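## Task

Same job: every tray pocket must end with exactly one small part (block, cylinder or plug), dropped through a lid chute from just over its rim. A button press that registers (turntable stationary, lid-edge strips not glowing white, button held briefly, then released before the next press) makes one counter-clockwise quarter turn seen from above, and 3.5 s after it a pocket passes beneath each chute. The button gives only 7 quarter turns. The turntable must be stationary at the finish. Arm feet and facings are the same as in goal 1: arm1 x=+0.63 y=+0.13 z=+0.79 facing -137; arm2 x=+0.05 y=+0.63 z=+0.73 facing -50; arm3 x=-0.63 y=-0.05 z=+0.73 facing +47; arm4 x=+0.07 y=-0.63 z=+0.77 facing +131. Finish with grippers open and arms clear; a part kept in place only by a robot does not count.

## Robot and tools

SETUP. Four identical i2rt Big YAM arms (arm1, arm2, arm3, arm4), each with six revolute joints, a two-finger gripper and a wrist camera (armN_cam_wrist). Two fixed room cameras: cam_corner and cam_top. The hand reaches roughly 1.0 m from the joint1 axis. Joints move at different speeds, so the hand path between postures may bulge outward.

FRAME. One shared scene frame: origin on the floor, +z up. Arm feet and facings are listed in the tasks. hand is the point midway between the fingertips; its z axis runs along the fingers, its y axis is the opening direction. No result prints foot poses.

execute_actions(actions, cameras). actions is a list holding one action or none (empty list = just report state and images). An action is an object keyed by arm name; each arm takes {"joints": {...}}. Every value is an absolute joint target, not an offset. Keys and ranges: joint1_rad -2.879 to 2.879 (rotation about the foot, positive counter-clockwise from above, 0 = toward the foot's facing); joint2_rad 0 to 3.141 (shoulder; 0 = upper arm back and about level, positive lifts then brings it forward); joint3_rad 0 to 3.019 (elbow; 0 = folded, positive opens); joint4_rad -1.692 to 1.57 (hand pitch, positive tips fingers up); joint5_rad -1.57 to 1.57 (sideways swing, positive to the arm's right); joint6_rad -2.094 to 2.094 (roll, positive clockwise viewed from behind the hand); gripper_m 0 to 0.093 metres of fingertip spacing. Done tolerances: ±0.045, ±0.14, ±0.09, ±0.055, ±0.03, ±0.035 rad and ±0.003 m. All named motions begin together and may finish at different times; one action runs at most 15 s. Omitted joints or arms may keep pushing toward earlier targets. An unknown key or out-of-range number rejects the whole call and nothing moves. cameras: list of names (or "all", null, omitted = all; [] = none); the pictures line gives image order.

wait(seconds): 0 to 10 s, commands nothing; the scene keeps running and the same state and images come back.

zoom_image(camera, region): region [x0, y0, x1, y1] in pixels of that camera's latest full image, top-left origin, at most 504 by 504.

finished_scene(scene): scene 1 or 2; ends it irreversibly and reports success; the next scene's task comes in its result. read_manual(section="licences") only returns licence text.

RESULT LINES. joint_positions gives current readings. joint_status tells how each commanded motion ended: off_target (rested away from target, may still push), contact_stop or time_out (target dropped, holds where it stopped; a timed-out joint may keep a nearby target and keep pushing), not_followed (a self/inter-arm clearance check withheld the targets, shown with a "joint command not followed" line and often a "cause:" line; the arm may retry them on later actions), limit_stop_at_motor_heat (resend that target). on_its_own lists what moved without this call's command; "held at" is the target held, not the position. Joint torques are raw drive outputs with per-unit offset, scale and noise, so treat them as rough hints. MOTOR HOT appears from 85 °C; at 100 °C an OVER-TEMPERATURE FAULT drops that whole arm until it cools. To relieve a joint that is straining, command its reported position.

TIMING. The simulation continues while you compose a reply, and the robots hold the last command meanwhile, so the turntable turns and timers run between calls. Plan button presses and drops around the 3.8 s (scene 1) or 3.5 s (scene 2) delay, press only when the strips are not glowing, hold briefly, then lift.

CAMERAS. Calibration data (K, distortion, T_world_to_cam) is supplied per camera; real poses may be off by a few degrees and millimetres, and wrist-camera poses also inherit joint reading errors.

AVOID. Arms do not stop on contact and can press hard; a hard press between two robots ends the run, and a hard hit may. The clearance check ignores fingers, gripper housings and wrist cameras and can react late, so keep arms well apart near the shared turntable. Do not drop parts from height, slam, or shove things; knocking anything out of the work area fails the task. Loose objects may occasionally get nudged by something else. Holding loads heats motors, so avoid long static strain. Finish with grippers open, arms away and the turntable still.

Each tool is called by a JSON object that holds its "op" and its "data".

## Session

{"op": "execute_actions", "data": {"actions": []}}

Scene clock: 0.00 s.
Joint torques (N m, as the arm reports them, + toward a larger angle): no reading
arm1.joint_positions: joint1_rad=-0.830 joint2_rad=+0.447 joint3_rad=+1.452 joint4_rad=-1.527 joint5_rad=+0.017 joint6_rad=+0.006 gripper_m=+0.095
arm1.joint_status: not commanded
arm1.hand: x=+0.5059 y=+0.1524 z=+1.3430 quat_wxyz=(+0.020, -0.864, +0.043, +0.502) (m; scene frame)
arm2.joint_positions: joint1_rad=+0.793 joint2_rad=+0.441 joint3_rad=+1.456 joint4_rad=-1.519 joint5_rad=-0.012 joint6_rad=-0.014 gripper_m=+0.094
arm2.joint_status: not commanded
arm2.hand: x=+0.1819 y=+0.6199 z=+1.2887 quat_wxyz=(-0.504, -0.027, -0.863, +0.018) (m; scene frame)
arm3.joint_positions: joint1_rad=-0.113 joint2_rad=+0.435 joint3_rad=+1.465 joint4_rad=-1.533 joint5_rad=-0.004 joint6_rad=+0.004 gripper_m=+0.094
arm3.joint_status: not commanded
arm3.hand: x=-0.5411 y=+0.0263 z=+1.2882 quat_wxyz=(-0.479, +0.293, -0.808, -0.178) (m; scene frame)
arm4.joint_positions: joint1_rad=-0.761 joint2_rad=+0.439 joint3_rad=+1.477 joint4_rad=-1.525 joint5_rad=-0.008 joint6_rad=-0.005 gripper_m=+0.094
arm4.joint_status: not commanded
arm4.hand: x=+0.0729 y=-0.5075 z=+1.3364 quat_wxyz=(-0.372, +0.597, -0.617, -0.354) (m; scene frame)
pictures: arm1_cam_wrist, arm2_cam_wrist, arm3_cam_wrist, arm4_cam_wrist, cam_corner, cam_top
camera_calibration (this result's frames):
arm1_cam_wrist: T_world_to_cam=[[0.114441, 0.993379, -0.0100924, -0.200617], [0.90827, -0.108741, -0.404006, 0.101746], [-0.402429, 0.0370682, -0.914701, 1.54825], [0, 0, 0, 1]] pos_world=[0.553608, 0.152961, 1.45527]
arm2_cam_wrist: T_world_to_cam=[[-0.0629522, -0.997943, -0.0121405, 0.649717], [-0.906415, 0.0622609, -0.417774, 0.668385], [0.417671, -0.0152954, -0.90847, 1.22805], [0, 0, 0, 1]] pos_world=[0.133817, 0.62555, 1.40276]
arm3_cam_wrist: T_world_to_cam=[[0.637402, -0.770529, 0.00187421, 0.363173], [-0.694573, -0.575619, -0.431546, 0.202035], [0.333598, 0.273767, -0.902089, 1.46285], [0, 0, 0, 1]] pos_world=[-0.579161, -0.00434774, 1.40613]
arm4_cam_wrist: T_world_to_cam=[[0.998594, -0.0530082, 0.000992585, -0.105614], [-0.0473869, -0.900781, -0.431681, 0.127795], [0.0237767, 0.431027, -0.902026, 1.54553], [0, 0, 0, 1]] pos_world=[0.0747741, -0.556647, 1.44938]
Images, in order (width x height): arm1_cam_wrist 616x616, arm2_cam_wrist 616x616, arm3_cam_wrist 616x616, arm4_cam_wrist 616x616, cam_corner 896x504, cam_top 896x504.

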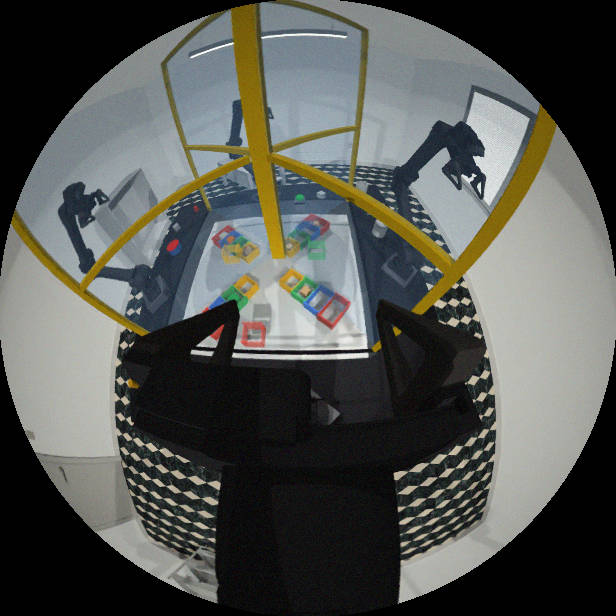

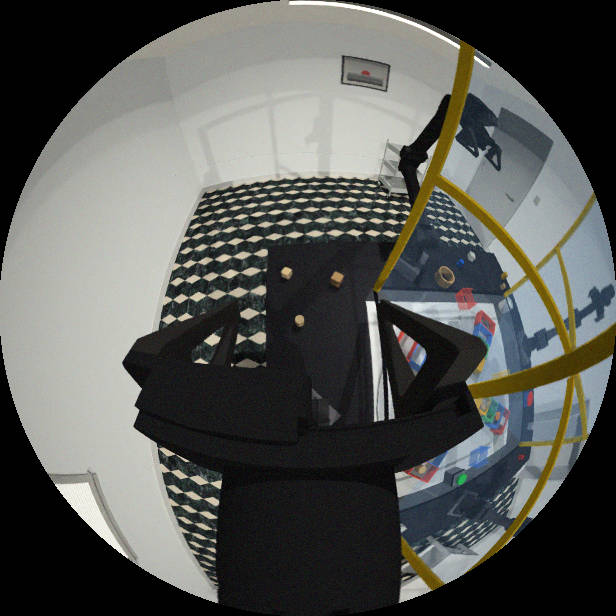

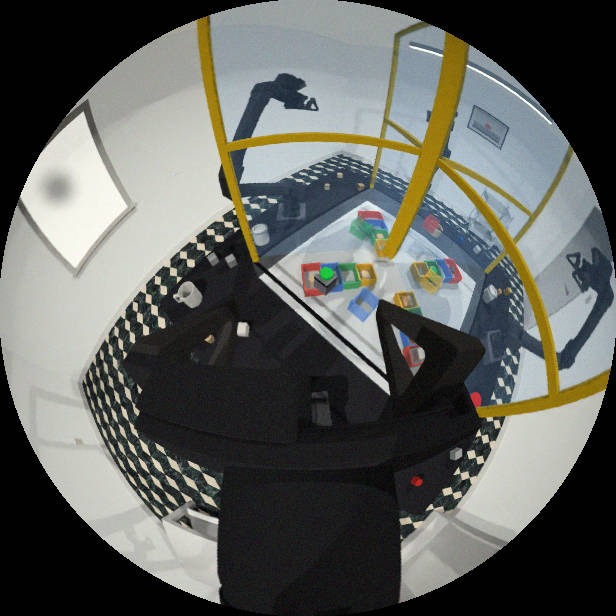

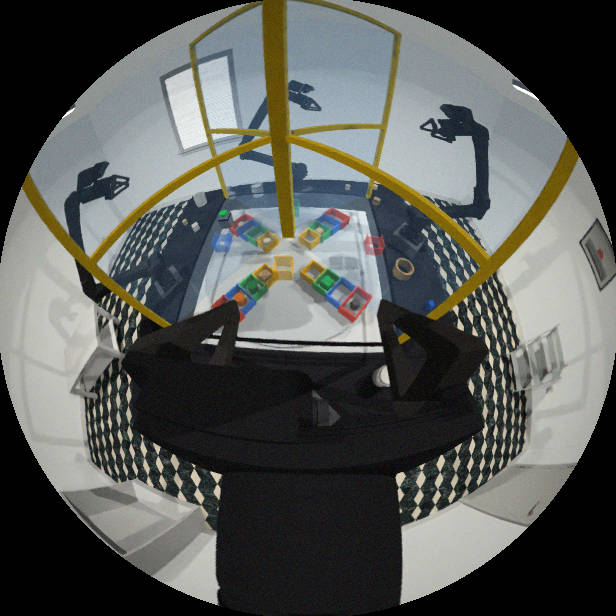

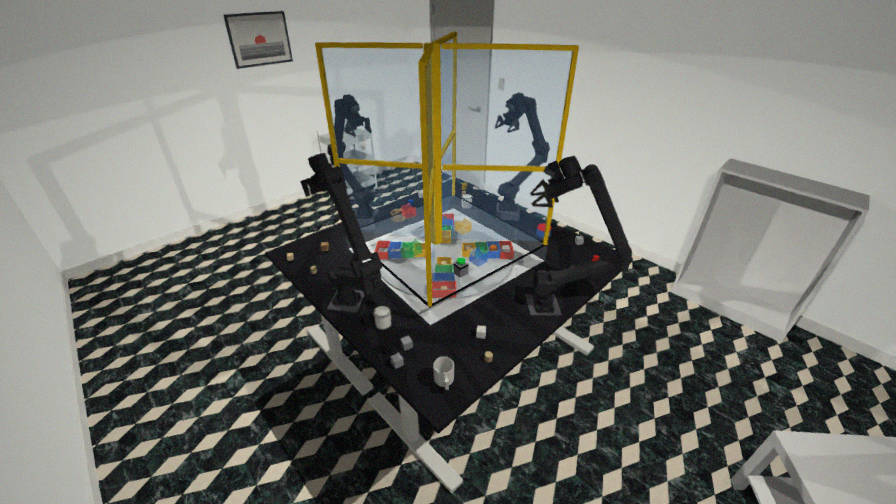

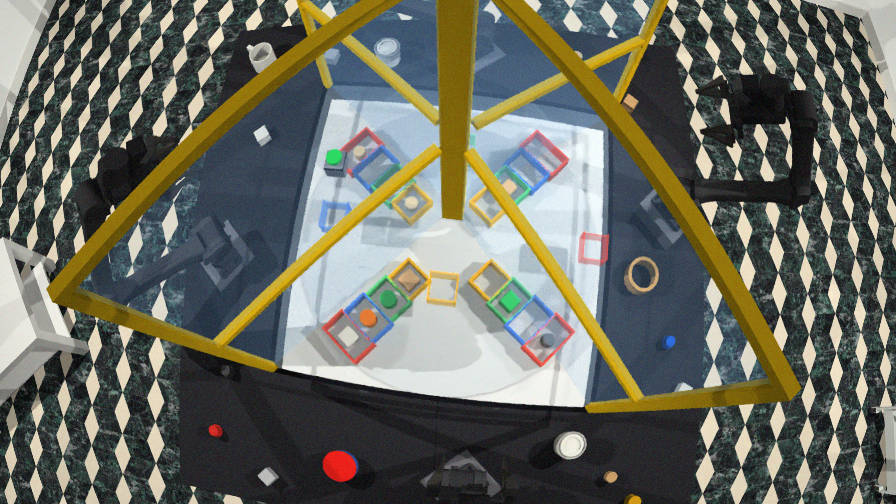

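{"op": "execute_actions", "data": {"actions": []}}

{"op": "zoom_image", "data": {"camera": "cam_top", "region": [280,60,640,400]}}

Scene clock: 27.10 s.
Joint torques (N m, as the arm reports them, + toward a larger angle): arm1=[-0.87  7.34  7.88  1.99  0.11  0.11] | arm2=[ 0.59  3.65  8.23  1.74  0.14 -0.03] | arm3=[ 1.43  6.53  6.62  2.29 -0.04  0.  ] | arm4=[ 0.82  4.59  6.93  1.92  0.1  -0.11]
arm1.joint_positions: joint1_rad=-0.830 joint2_rad=+0.447 joint3_rad=+1.452 joint4_rad=-1.527 joint5_rad=+0.017 joint6_rad=+0.006 gripper_m=+0.095
arm1.joint_status: not commanded
arm1.hand: x=+0.5059 y=+0.1524 z=+1.3430 quat_wxyz=(+0.020, -0.864, +0.043, +0.502) (m; scene frame)
arm2.joint_positions: joint1_rad=+0.793 joint2_rad=+0.441 joint3_rad=+1.456 joint4_rad=-1.519 joint5_rad=-0.012 joint6_rad=-0.014 gripper_m=+0.094
arm2.joint_status: not commanded
arm2.hand: x=+0.1819 y=+0.6199 z=+1.2887 quat_wxyz=(-0.504, -0.027, -0.863, +0.018) (m; scene frame)
arm3.joint_positions: joint1_rad=-0.113 joint2_rad=+0.435 joint3_rad=+1.465 joint4_rad=-1.533 joint5_rad=-0.004 joint6_rad=+0.004 gripper_m=+0.094
arm3.joint_status: not commanded
arm3.hand: x=-0.5411 y=+0.0263 z=+1.2882 quat_wxyz=(-0.479, +0.293, -0.808, -0.178) (m; scene frame)
arm4.joint_positions: joint1_rad=-0.761 joint2_rad=+0.439 joint3_rad=+1.477 joint4_rad=-1.525 joint5_rad=-0.008 joint6_rad=-0.005 gripper_m=+0.094
arm4.joint_status: not commanded
arm4.hand: x=+0.0729 y=-0.5075 z=+1.3364 quat_wxyz=(-0.372, +0.597, -0.617, -0.354) (m; scene frame)
pictures: arm1_cam_wrist, arm2_cam_wrist, arm3_cam_wrist, arm4_cam_wrist, cam_corner, cam_top
camera_calibration (this result's frames):
arm1_cam_wrist: T_world_to_cam=[[0.114441, 0.993379, -0.0100924, -0.200617], [0.90827, -0.108741, -0.404006, 0.101746], [-0.402429, 0.0370682, -0.914701, 1.54825], [0, 0, 0, 1]] pos_world=[0.553608, 0.152961, 1.45527]
arm2_cam_wrist: T_world_to_cam=[[-0.0629522, -0.997943, -0.0121405, 0.649717], [-0.906415, 0.0622609, -0.417774, 0.668385], [0.417671, -0.0152954, -0.90847, 1.22805], [0, 0, 0, 1]] pos_world=[0.133817, 0.62555, 1.40276]
arm3_cam_wrist: T_world_to_cam=[[0.637402, -0.770529, 0.00187421, 0.363173], [-0.694573, -0.575619, -0.431546, 0.202035], [0.333598, 0.273767, -0.902089, 1.46285], [0, 0, 0, 1]] pos_world=[-0.579161, -0.00434774, 1.40613]
arm4_cam_wrist: T_world_to_cam=[[0.998594, -0.0530082, 0.000992585, -0.105614], [-0.0473869, -0.900781, -0.431681, 0.127795], [0.0237767, 0.431027, -0.902026, 1.54553], [0, 0, 0, 1]] pos_world=[0.0747741, -0.556647, 1.44938]
Images, in order (width x height): arm1_cam_wrist 616x616, arm2_cam_wrist 616x616, arm3_cam_wrist 616x616, arm4_cam_wrist 616x616, cam_corner 896x504, cam_top 896x504.

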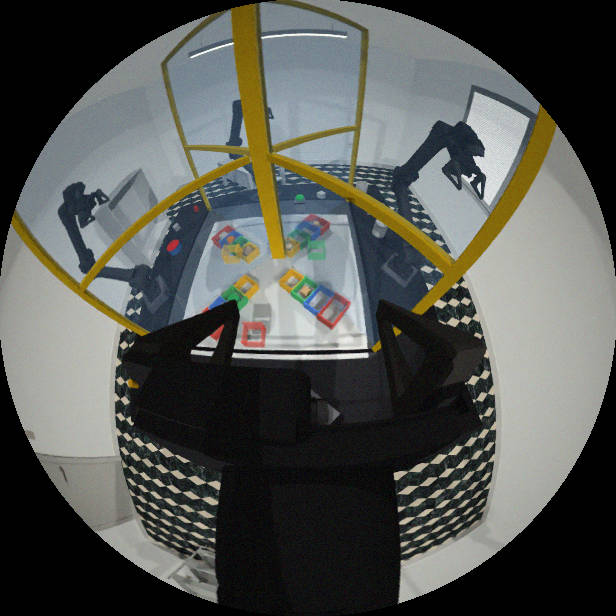

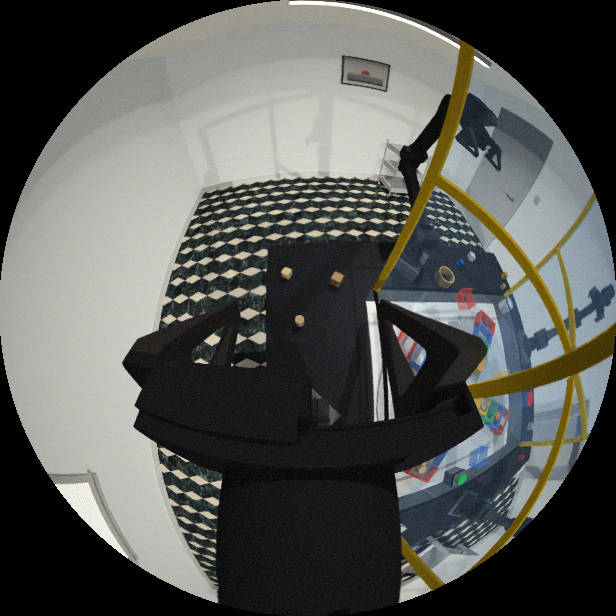

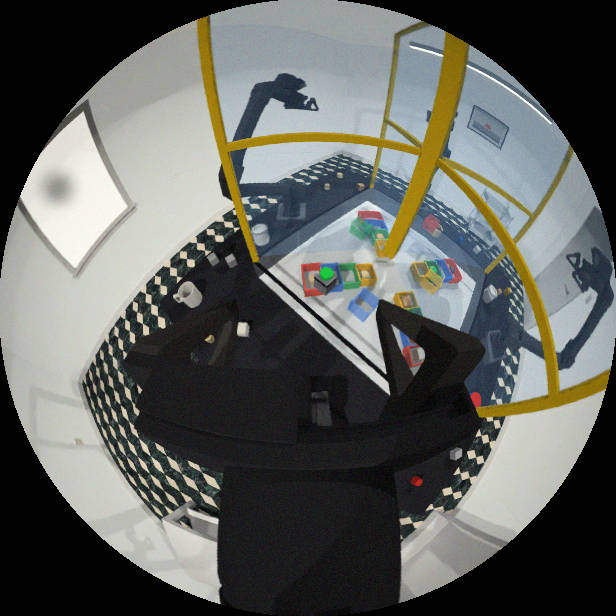

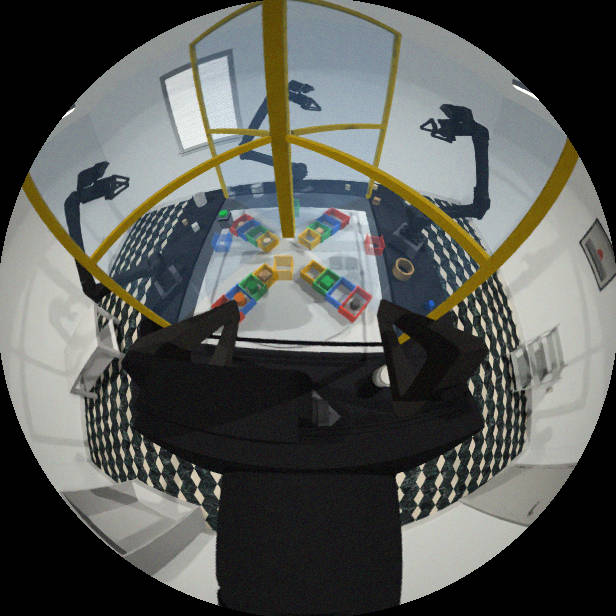

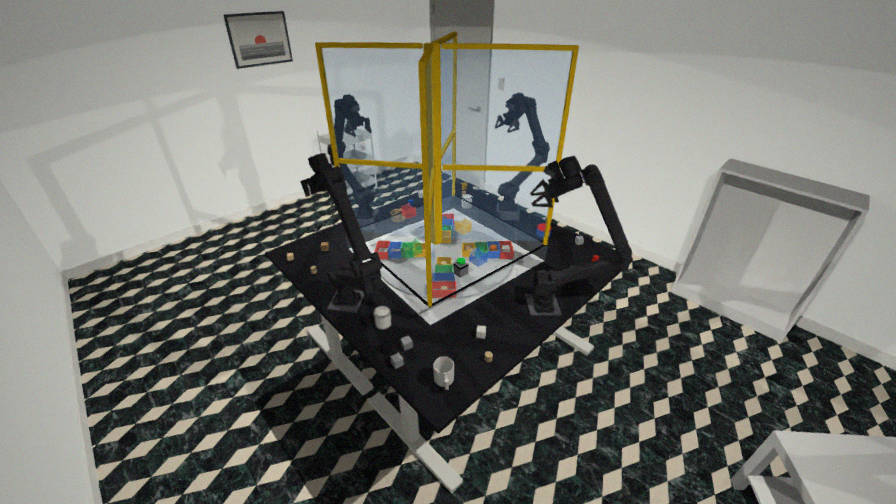

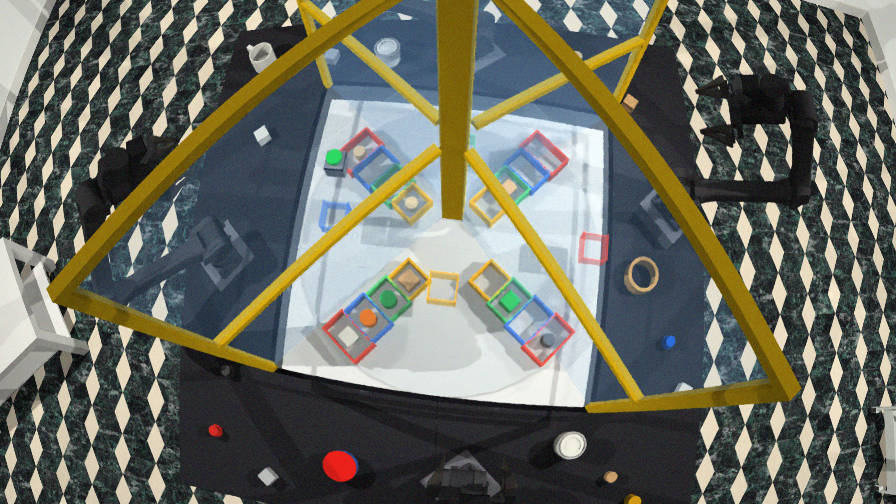

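Region (280, 60, 640, 400) of cam_top's 896x504 image, scaled by 1.400, with more detail than that image has.

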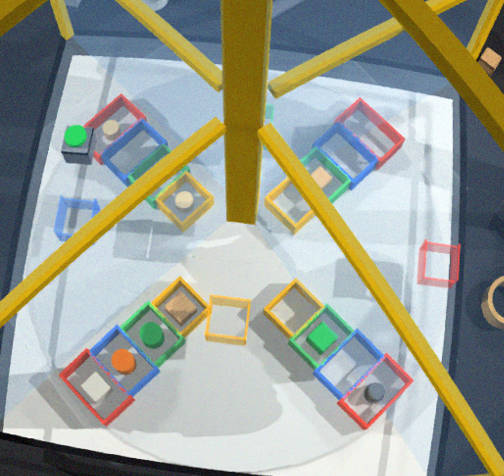

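{"op": "execute_actions", "data": {"actions": [{"arm1":{"joints":{"joint1_rad":0.79}},"arm4":{"joints":{"joint1_rad":-2.23}},"arm2":{"joints":{"joint1_rad":0.93,"joint2_rad":1.275,"joint3_rad":0.845,"joint4_rad":-1.11,"gripper_m":0.08}},"arm3":{"joints":{"joint1_rad":0.556,"joint2_rad":1.435,"joint3_rad":1.0,"joint4_rad":-1.105,"gripper_m":0.08}}}], "cameras": []}}

{"op": "execute_actions", "data": {"actions": [{"arm1":{"joints":{"joint2_rad":1.45,"joint3_rad":0.835,"joint4_rad":-0.925,"gripper_m":0.08}},"arm4":{"joints":{"joint2_rad":1.42,"joint3_rad":1.07,"joint4_rad":-1.19,"gripper_m":0.07}}}]}}

Scene clock: 76.50 s.
Joint torques (N m, as the arm reports them, + toward a larger angle): arm1=[0.   7.57 7.8  1.98 0.12 0.1 ] | arm2=[ 0.89 -6.64  9.51  0.52  0.15 -0.01] | arm3=[  1.67 -10.84   8.21   1.21  -0.05  -0.01] | arm4=[ 0.85  4.84  6.73  2.05  0.09 -0.09]
arm1.joint_positions: joint1_rad=+0.781 joint2_rad=+0.447 joint3_rad=+1.452 joint4_rad=-1.527 joint5_rad=+0.017 joint6_rad=+0.006 gripper_m=+0.095
arm1.joint_status: all done
arm1.hand: x=+0.6248 y=+0.0119 z=+1.3440 quat_wxyz=(-0.346, -0.625, -0.595, +0.369) (m; scene frame)
arm2.joint_positions: joint1_rad=+0.924 joint2_rad=+1.259 joint3_rad=+0.837 joint4_rad=-1.117 joint5_rad=-0.012 joint6_rad=-0.014 gripper_m=+0.080
arm2.joint_status: all done
arm2.hand: x=+0.3782 y=+0.6476 z=+0.8370 quat_wxyz=(-0.010, +0.032, -0.999, -0.008) (m; scene frame)
arm3.joint_positions: joint1_rad=+0.556 joint2_rad=+1.436 joint3_rad=+0.986 joint4_rad=-1.118 joint5_rad=-0.003 joint6_rad=+0.004 gripper_m=+0.080
arm3.joint_status: all done
arm3.hand: x=-0.5534 y=+0.3271 z=+0.8324 quat_wxyz=(-0.003, +0.630, -0.776, -0.003) (m; scene frame)
arm4.joint_positions: joint1_rad=-2.227 joint2_rad=+0.439 joint3_rad=+1.477 joint4_rad=-1.525 joint5_rad=-0.008 joint6_rad=-0.005 gripper_m=+0.094
arm4.joint_status: all done
arm4.hand: x=+0.1871 y=-0.6186 z=+1.3377 quat_wxyz=(-0.518, +0.031, -0.855, -0.015) (m; scene frame)
pictures: none
No camera images: the call's "cameras" was empty. Leave "cameras" out to get every camera's image.

Scene clock: 78.00 s.
Joint torques (N m, as the arm reports them, + toward a larger angle): arm1=[-0.12 -9.76  9.64  0.96  0.12  0.11] | arm2=[ 0.97 -6.72  9.55  0.45  0.14 -0.03] | arm3=[  1.51 -10.78   8.16   1.09  -0.05  -0.01] | arm4=[  0.5  -10.54   8.17   0.78   0.13  -0.09]
arm1.joint_positions: joint1_rad=+0.781 joint2_rad=+1.444 joint3_rad=+0.815 joint4_rad=-0.940 joint5_rad=+0.017 joint6_rad=+0.006 gripper_m=+0.080
arm1.joint_status: all done
arm1.hand: x=+0.6141 y=-0.2170 z=+0.8359 quat_wxyz=(+0.003, -0.722, -0.692, +0.012) (m; scene frame)
arm2.joint_positions: joint1_rad=+0.924 joint2_rad=+1.259 joint3_rad=+0.837 joint4_rad=-1.117 joint5_rad=-0.012 joint6_rad=-0.014 gripper_m=+0.080
arm2.joint_status: not commanded
arm2.hand: x=+0.3782 y=+0.6476 z=+0.8370 quat_wxyz=(-0.010, +0.032, -0.999, -0.008) (m; scene frame)
arm3.joint_positions: joint1_rad=+0.556 joint2_rad=+1.436 joint3_rad=+0.986 joint4_rad=-1.118 joint5_rad=-0.003 joint6_rad=+0.004 gripper_m=+0.080
arm3.joint_status: not commanded
arm3.hand: x=-0.5534 y=+0.3271 z=+0.8324 quat_wxyz=(-0.003, +0.630, -0.776, -0.003) (m; scene frame)
arm4.joint_positions: joint1_rad=-2.227 joint2_rad=+1.421 joint3_rad=+1.056 joint4_rad=-1.204 joint5_rad=-0.008 joint6_rad=-0.005 gripper_m=+0.070
arm4.joint_status: all done
arm4.hand: x=+0.4597 y=-0.6051 z=+0.9053 quat_wxyz=(-0.004, +0.032, -0.999, -0.001) (m; scene frame)
pictures: arm1_cam_wrist, arm2_cam_wrist, arm3_cam_wrist, arm4_cam_wrist, cam_corner, cam_top
camera_calibration (this result's frames):
arm1_cam_wrist: T_world_to_cam=[[-0.997821, 0.0539979, 0.0379196, 0.58788], [0.0659782, 0.810109, 0.582555, -0.349539], [0.000737756, 0.583788, -0.811906, 0.926822], [0, 0, 0, 1]] pos_world=[0.608977, -0.289647, 0.933825]
arm2_cam_wrist: T_world_to_cam=[[0.0503949, -0.998422, -0.0247612, 0.652195], [-0.821264, -0.0555356, 0.567839, -0.124986], [-0.568318, -0.0082807, -0.822767, 1.03275], [0, 0, 0, 1]] pos_world=[0.451419, 0.652777, 0.936838]
arm3_cam_wrist: T_world_to_cam=[[0.979282, -0.202154, 0.0118312, 0.59864], [-0.171448, -0.79661, 0.57967, -0.310065], [-0.107758, -0.569689, -0.814765, 0.93245], [0, 0, 0, 1]] pos_world=[-0.538918, 0.405223, 0.93238]
arm4_cam_wrist: T_world_to_cam=[[0.0519807, -0.998593, 0.0104417, -0.642164], [-0.810499, -0.0360765, 0.584629, -0.173874], [-0.58343, -0.0388524, -0.811234, 1.10214], [0, 0, 0, 1]] pos_world=[0.535477, -0.604713, 1.00245]
Images, in order (width x height): arm1_cam_wrist 616x616, arm2_cam_wrist 616x616, arm3_cam_wrist 616x616, arm4_cam_wrist 616x616, cam_corner 896x504, cam_top 896x504.

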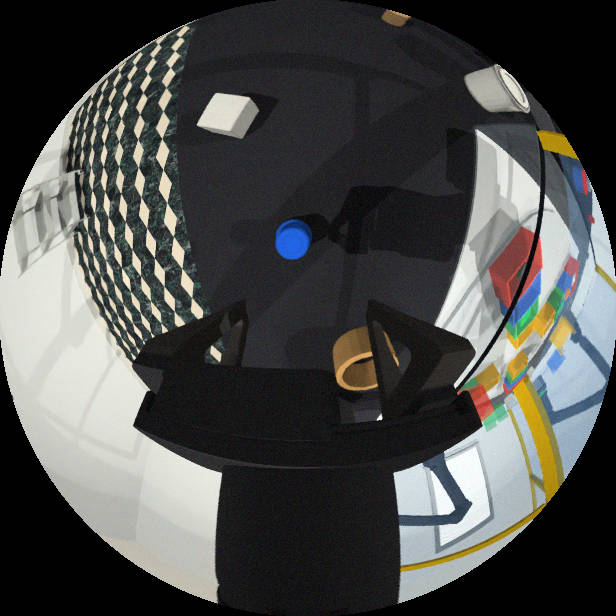

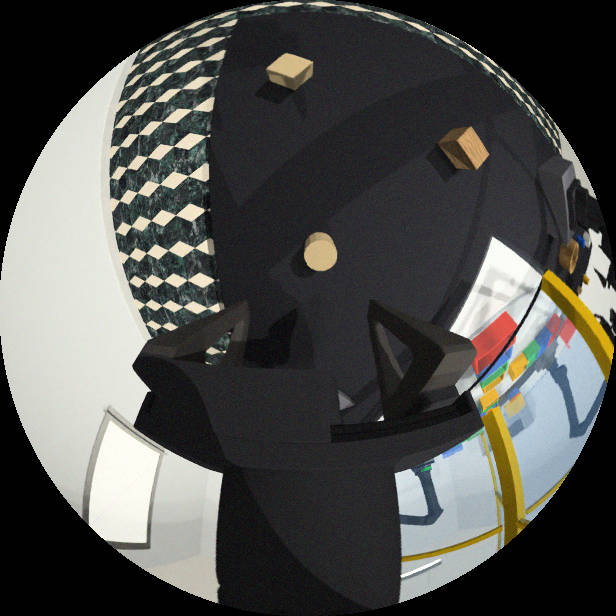

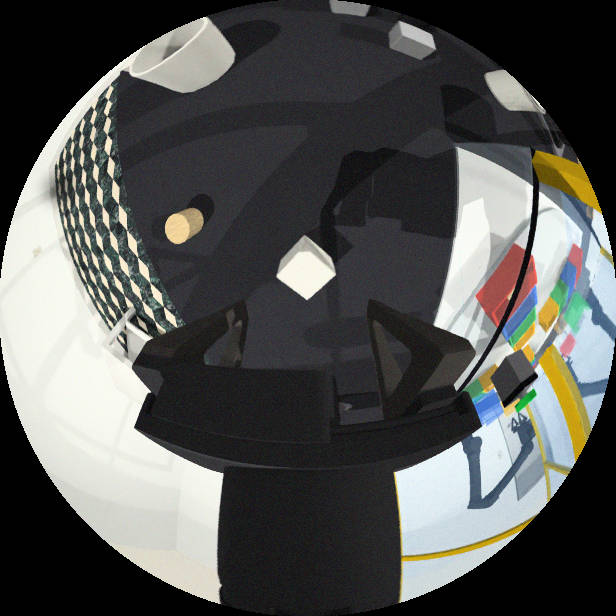

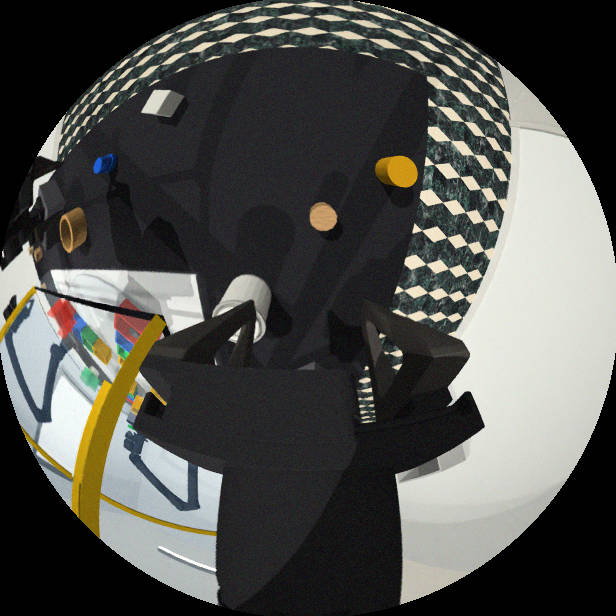

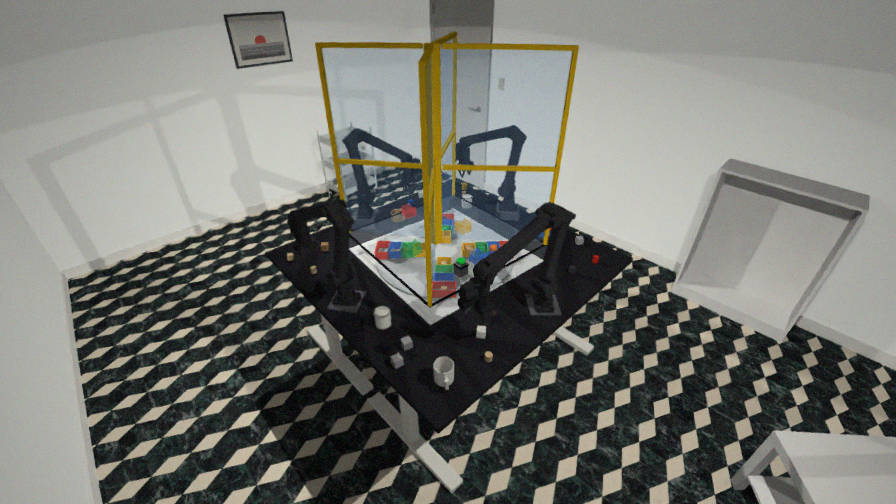

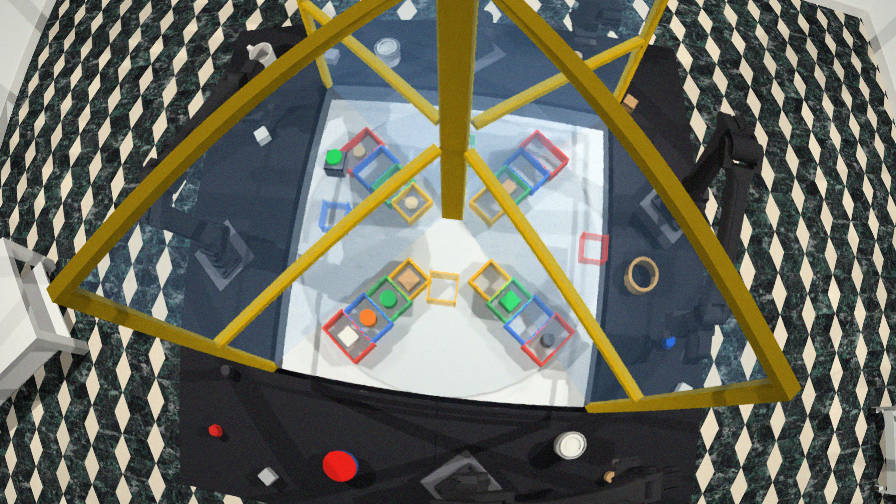

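{"op": "execute_actions", "data": {"actions": [{"arm1":{"joints":{"joint2_rad":1.5}},"arm2":{"joints":{"joint1_rad":0.9,"joint2_rad":1.31}},"arm3":{"joints":{"joint6_rad":0.76}},"arm4":{"joints":{"joint1_rad":-2.295,"joint2_rad":1.57,"joint3_rad":1.09,"joint4_rad":-1.05}}}], "cameras": []}}

{"op": "execute_actions", "data": {"actions": [{"arm1":{"joints":{"joint2_rad":1.665,"joint3_rad":0.79,"joint4_rad":-0.675}},"arm2":{"joints":{"joint2_rad":1.47,"joint3_rad":0.76,"joint4_rad":-0.855}},"arm3":{"joints":{"joint2_rad":1.57,"joint3_rad":0.89,"joint4_rad":-0.868}},"arm4":{"joints":{"joint2_rad":1.74,"joint3_rad":0.985,"joint4_rad":-0.79}}}], "cameras": ["arm1_cam_wrist","arm2_cam_wrist","arm3_cam_wrist","arm4_cam_wrist"]}}

{"op": "execute_actions", "data": {"actions": [{"arm1":{"joints":{"gripper_m":0.018}},"arm2":{"joints":{"gripper_m":0.018}},"arm3":{"joints":{"gripper_m":0.02}},"arm4":{"joints":{"gripper_m":0.018}}}], "cameras": []}}

Scene clock: 98.57 s.
Joint torques (N m, as the arm reports them, + toward a larger angle): arm1=[ -0.13 -10.68   9.04   0.81   0.12   0.12] | arm2=[-0.08 -7.05  9.26  0.48  0.14 -0.02] | arm3=[  1.09 -11.19   8.16   1.07   0.02   0.08] | arm4=[  1.19 -13.39   9.16   0.63   0.11  -0.07]
arm1.joint_positions: joint1_rad=+0.781 joint2_rad=+1.496 joint3_rad=+0.815 joint4_rad=-0.940 joint5_rad=+0.017 joint6_rad=+0.006 gripper_m=+0.080
arm1.joint_status: all done
arm1.hand: x=+0.6142 y=-0.2124 z=+0.8186 quat_wxyz=(+0.021, -0.722, -0.692, -0.006) (m; scene frame)
arm2.joint_positions: joint1_rad=+0.909 joint2_rad=+1.297 joint3_rad=+0.837 joint4_rad=-1.117 joint5_rad=-0.012 joint6_rad=-0.014 gripper_m=+0.080
arm2.joint_status: all done
arm2.hand: x=+0.3773 y=+0.6425 z=+0.8254 quat_wxyz=(+0.009, +0.024, -1.000, -0.008) (m; scene frame)
arm3.joint_positions: joint1_rad=+0.556 joint2_rad=+1.436 joint3_rad=+0.986 joint4_rad=-1.118 joint5_rad=-0.003 joint6_rad=+0.750 gripper_m=+0.080
arm3.joint_status: all done
arm3.hand: x=-0.5534 y=+0.3271 z=+0.8324 quat_wxyz=(-0.002, +0.304, -0.953, -0.004) (m; scene frame)
arm4.joint_positions: joint1_rad=-2.300 joint2_rad=+1.587 joint3_rad=+1.056 joint4_rad=-1.064 joint5_rad=-0.008 joint6_rad=-0.005 gripper_m=+0.070
arm4.joint_status: all done
arm4.hand: x=+0.4904 y=-0.6344 z=+0.8416 quat_wxyz=(+0.009, -0.004, -1.000, -0.001) (m; scene frame)
pictures: none
No camera images: the call's "cameras" was empty. Leave "cameras" out to get every camera's image.

Scene clock: 99.60 s.
Joint torques (N m, as the arm reports them, + toward a larger angle): arm1=[ -0.08 -13.68   6.61   0.91   0.12   0.11] | arm2=[ 0.04 -9.58  7.35  0.45  0.13 -0.03] | arm3=[  1.6  -12.23   6.81   1.06   0.01   0.1 ] | arm4=[  0.8  -14.91   6.09   0.74   0.12  -0.06]
arm1.joint_positions: joint1_rad=+0.781 joint2_rad=+1.675 joint3_rad=+0.785 joint4_rad=-0.690 joint5_rad=+0.017 joint6_rad=+0.006 gripper_m=+0.080
arm1.joint_status: all done
arm1.hand: x=+0.6131 y=-0.2342 z=+0.7490 quat_wxyz=(+0.007, -0.722, -0.692, +0.008) (m; scene frame)
arm2.joint_positions: joint1_rad=+0.909 joint2_rad=+1.478 joint3_rad=+0.760 joint4_rad=-0.863 joint5_rad=-0.012 joint6_rad=-0.014 gripper_m=+0.080
arm2.joint_status: all done
arm2.hand: x=+0.3904 y=+0.6432 z=+0.7440 quat_wxyz=(+0.011, +0.024, -1.000, -0.008) (m; scene frame)
arm3.joint_positions: joint1_rad=+0.556 joint2_rad=+1.578 joint3_rad=+0.879 joint4_rad=-0.881 joint5_rad=-0.003 joint6_rad=+0.750 gripper_m=+0.080
arm3.joint_status: all done
arm3.hand: x=-0.5531 y=+0.3274 z=+0.7467 quat_wxyz=(+0.001, +0.304, -0.953, +0.001) (m; scene frame)
arm4.joint_positions: joint1_rad=-2.300 joint2_rad=+1.762 joint3_rad=+0.976 joint4_rad=-0.805 joint5_rad=-0.008 joint6_rad=-0.005 gripper_m=+0.070
arm4.joint_status: all done
arm4.hand: x=+0.4972 y=-0.6351 z=+0.7463 quat_wxyz=(+0.007, -0.004, -1.000, -0.001) (m; scene frame)
pictures: arm1_cam_wrist, arm2_cam_wrist, arm3_cam_wrist, arm4_cam_wrist
camera_calibration (this result's frames):
arm1_cam_wrist: T_world_to_cam=[[-0.997834, 0.053615, 0.0381178, 0.590851], [0.0657747, 0.80339, 0.591809, -0.293347], [0.00110637, 0.593035, -0.805176, 0.863149], [0, 0, 0, 1]] pos_world=[0.607911, -0.307884, 0.84607]
arm2_cam_wrist: T_world_to_cam=[[0.0338596, -0.999123, -0.0246144, 0.65167], [-0.79724, -0.041854, 0.602209, -0.10614], [-0.602712, -0.000766971, -0.797959, 0.953268], [0, 0, 0, 1]] pos_world=[0.467861, 0.647387, 0.840628]
arm3_cam_wrist: T_world_to_cam=[[0.581621, -0.813342, 0.0138518, 0.578071], [-0.661995, -0.463359, 0.589119, -0.64753], [-0.472737, -0.351814, -0.807927, 0.584491], [0, 0, 0, 1]] pos_world=[-0.488568, 0.375763, 0.845691]
arm4_cam_wrist: T_world_to_cam=[[-0.0211495, -0.999724, 0.0102088, -0.636598], [-0.798571, 0.0230359, 0.60146, -0.0325229], [-0.601529, 0.00456814, -0.798838, 1.02121], [0, 0, 0, 1]] pos_world=[0.574855, -0.640338, 0.841845]
Images, in order (width x height): arm1_cam_wrist 616x616, arm2_cam_wrist 616x616, arm3_cam_wrist 616x616, arm4_cam_wrist 616x616.

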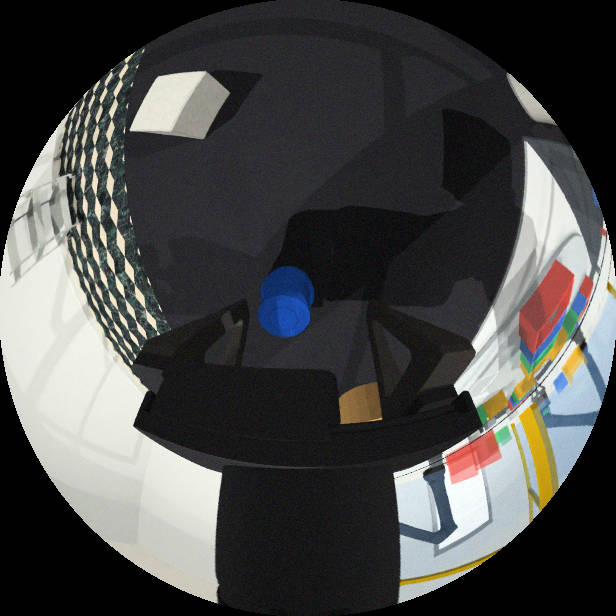

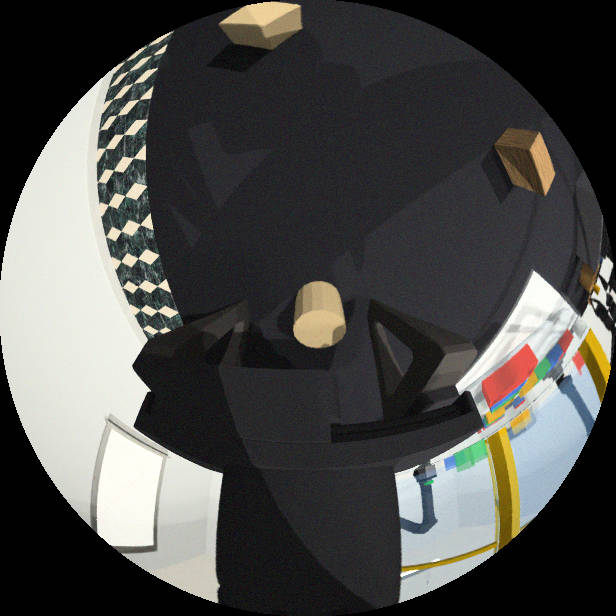

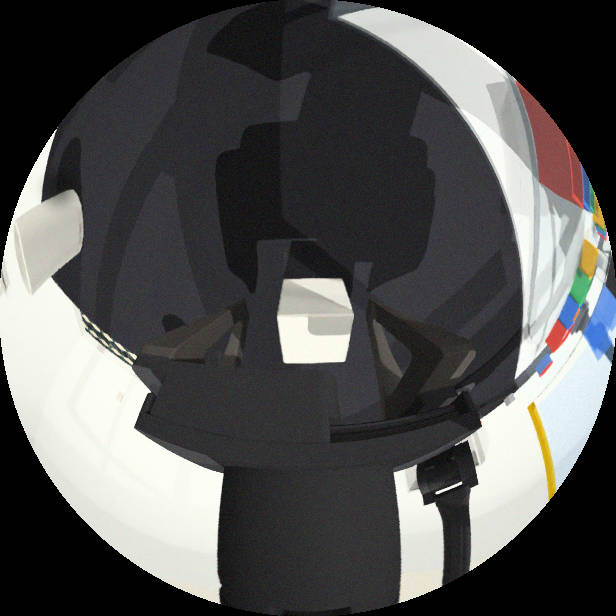

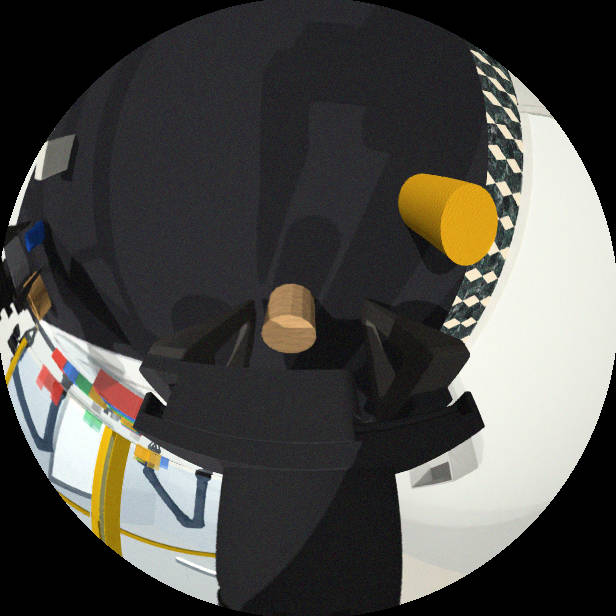

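Scene clock: 100.23 s.
Joint torques (N m, as the arm reports them, + toward a larger angle): arm1=[ -0.12 -13.8    6.62   0.91   0.14   0.11] | arm2=[-0.29 -9.82  7.17  0.53  0.14 -0.03] | arm3=[  1.59 -12.32   6.76   1.04   0.01   0.09] | arm4=[  1.22 -14.95   6.02   0.78   0.09  -0.09]
arm1.joint_positions: joint1_rad=+0.781 joint2_rad=+1.675 joint3_rad=+0.785 joint4_rad=-0.690 joint5_rad=+0.016 joint6_rad=+0.006 gripper_m=+0.028
arm1.joint_status: gripper_m off_target (ended at +0.028, target +0.018)
arm1.hand: x=+0.6132 y=-0.2342 z=+0.7490 quat_wxyz=(+0.006, -0.722, -0.692, +0.008) (m; scene frame)
arm2.joint_positions: joint1_rad=+0.909 joint2_rad=+1.478 joint3_rad=+0.760 joint4_rad=-0.863 joint5_rad=-0.012 joint6_rad=-0.014 gripper_m=+0.031
arm2.joint_status: gripper_m off_target (ended at +0.031, target +0.018)
arm2.hand: x=+0.3904 y=+0.6432 z=+0.7440 quat_wxyz=(+0.011, +0.024, -1.000, -0.008) (m; scene frame)
arm3.joint_positions: joint1_rad=+0.556 joint2_rad=+1.578 joint3_rad=+0.879 joint4_rad=-0.880 joint5_rad=-0.003 joint6_rad=+0.751 gripper_m=+0.039
arm3.joint_status: gripper_m off_target (ended at +0.039, target +0.020)
arm3.hand: x=-0.5530 y=+0.3277 z=+0.7467 quat_wxyz=(+0.001, +0.304, -0.953, +0.000) (m; scene frame)
arm4.joint_positions: joint1_rad=-2.300 joint2_rad=+1.762 joint3_rad=+0.976 joint4_rad=-0.805 joint5_rad=-0.008 joint6_rad=-0.005 gripper_m=+0.031
arm4.joint_status: gripper_m off_target (ended at +0.031, target +0.018)
arm4.hand: x=+0.4972 y=-0.6351 z=+0.7463 quat_wxyz=(+0.007, -0.004, -1.000, -0.001) (m; scene frame)
pictures: none
No camera images: the call's "cameras" was empty. Leave "cameras" out to get every camera's image.


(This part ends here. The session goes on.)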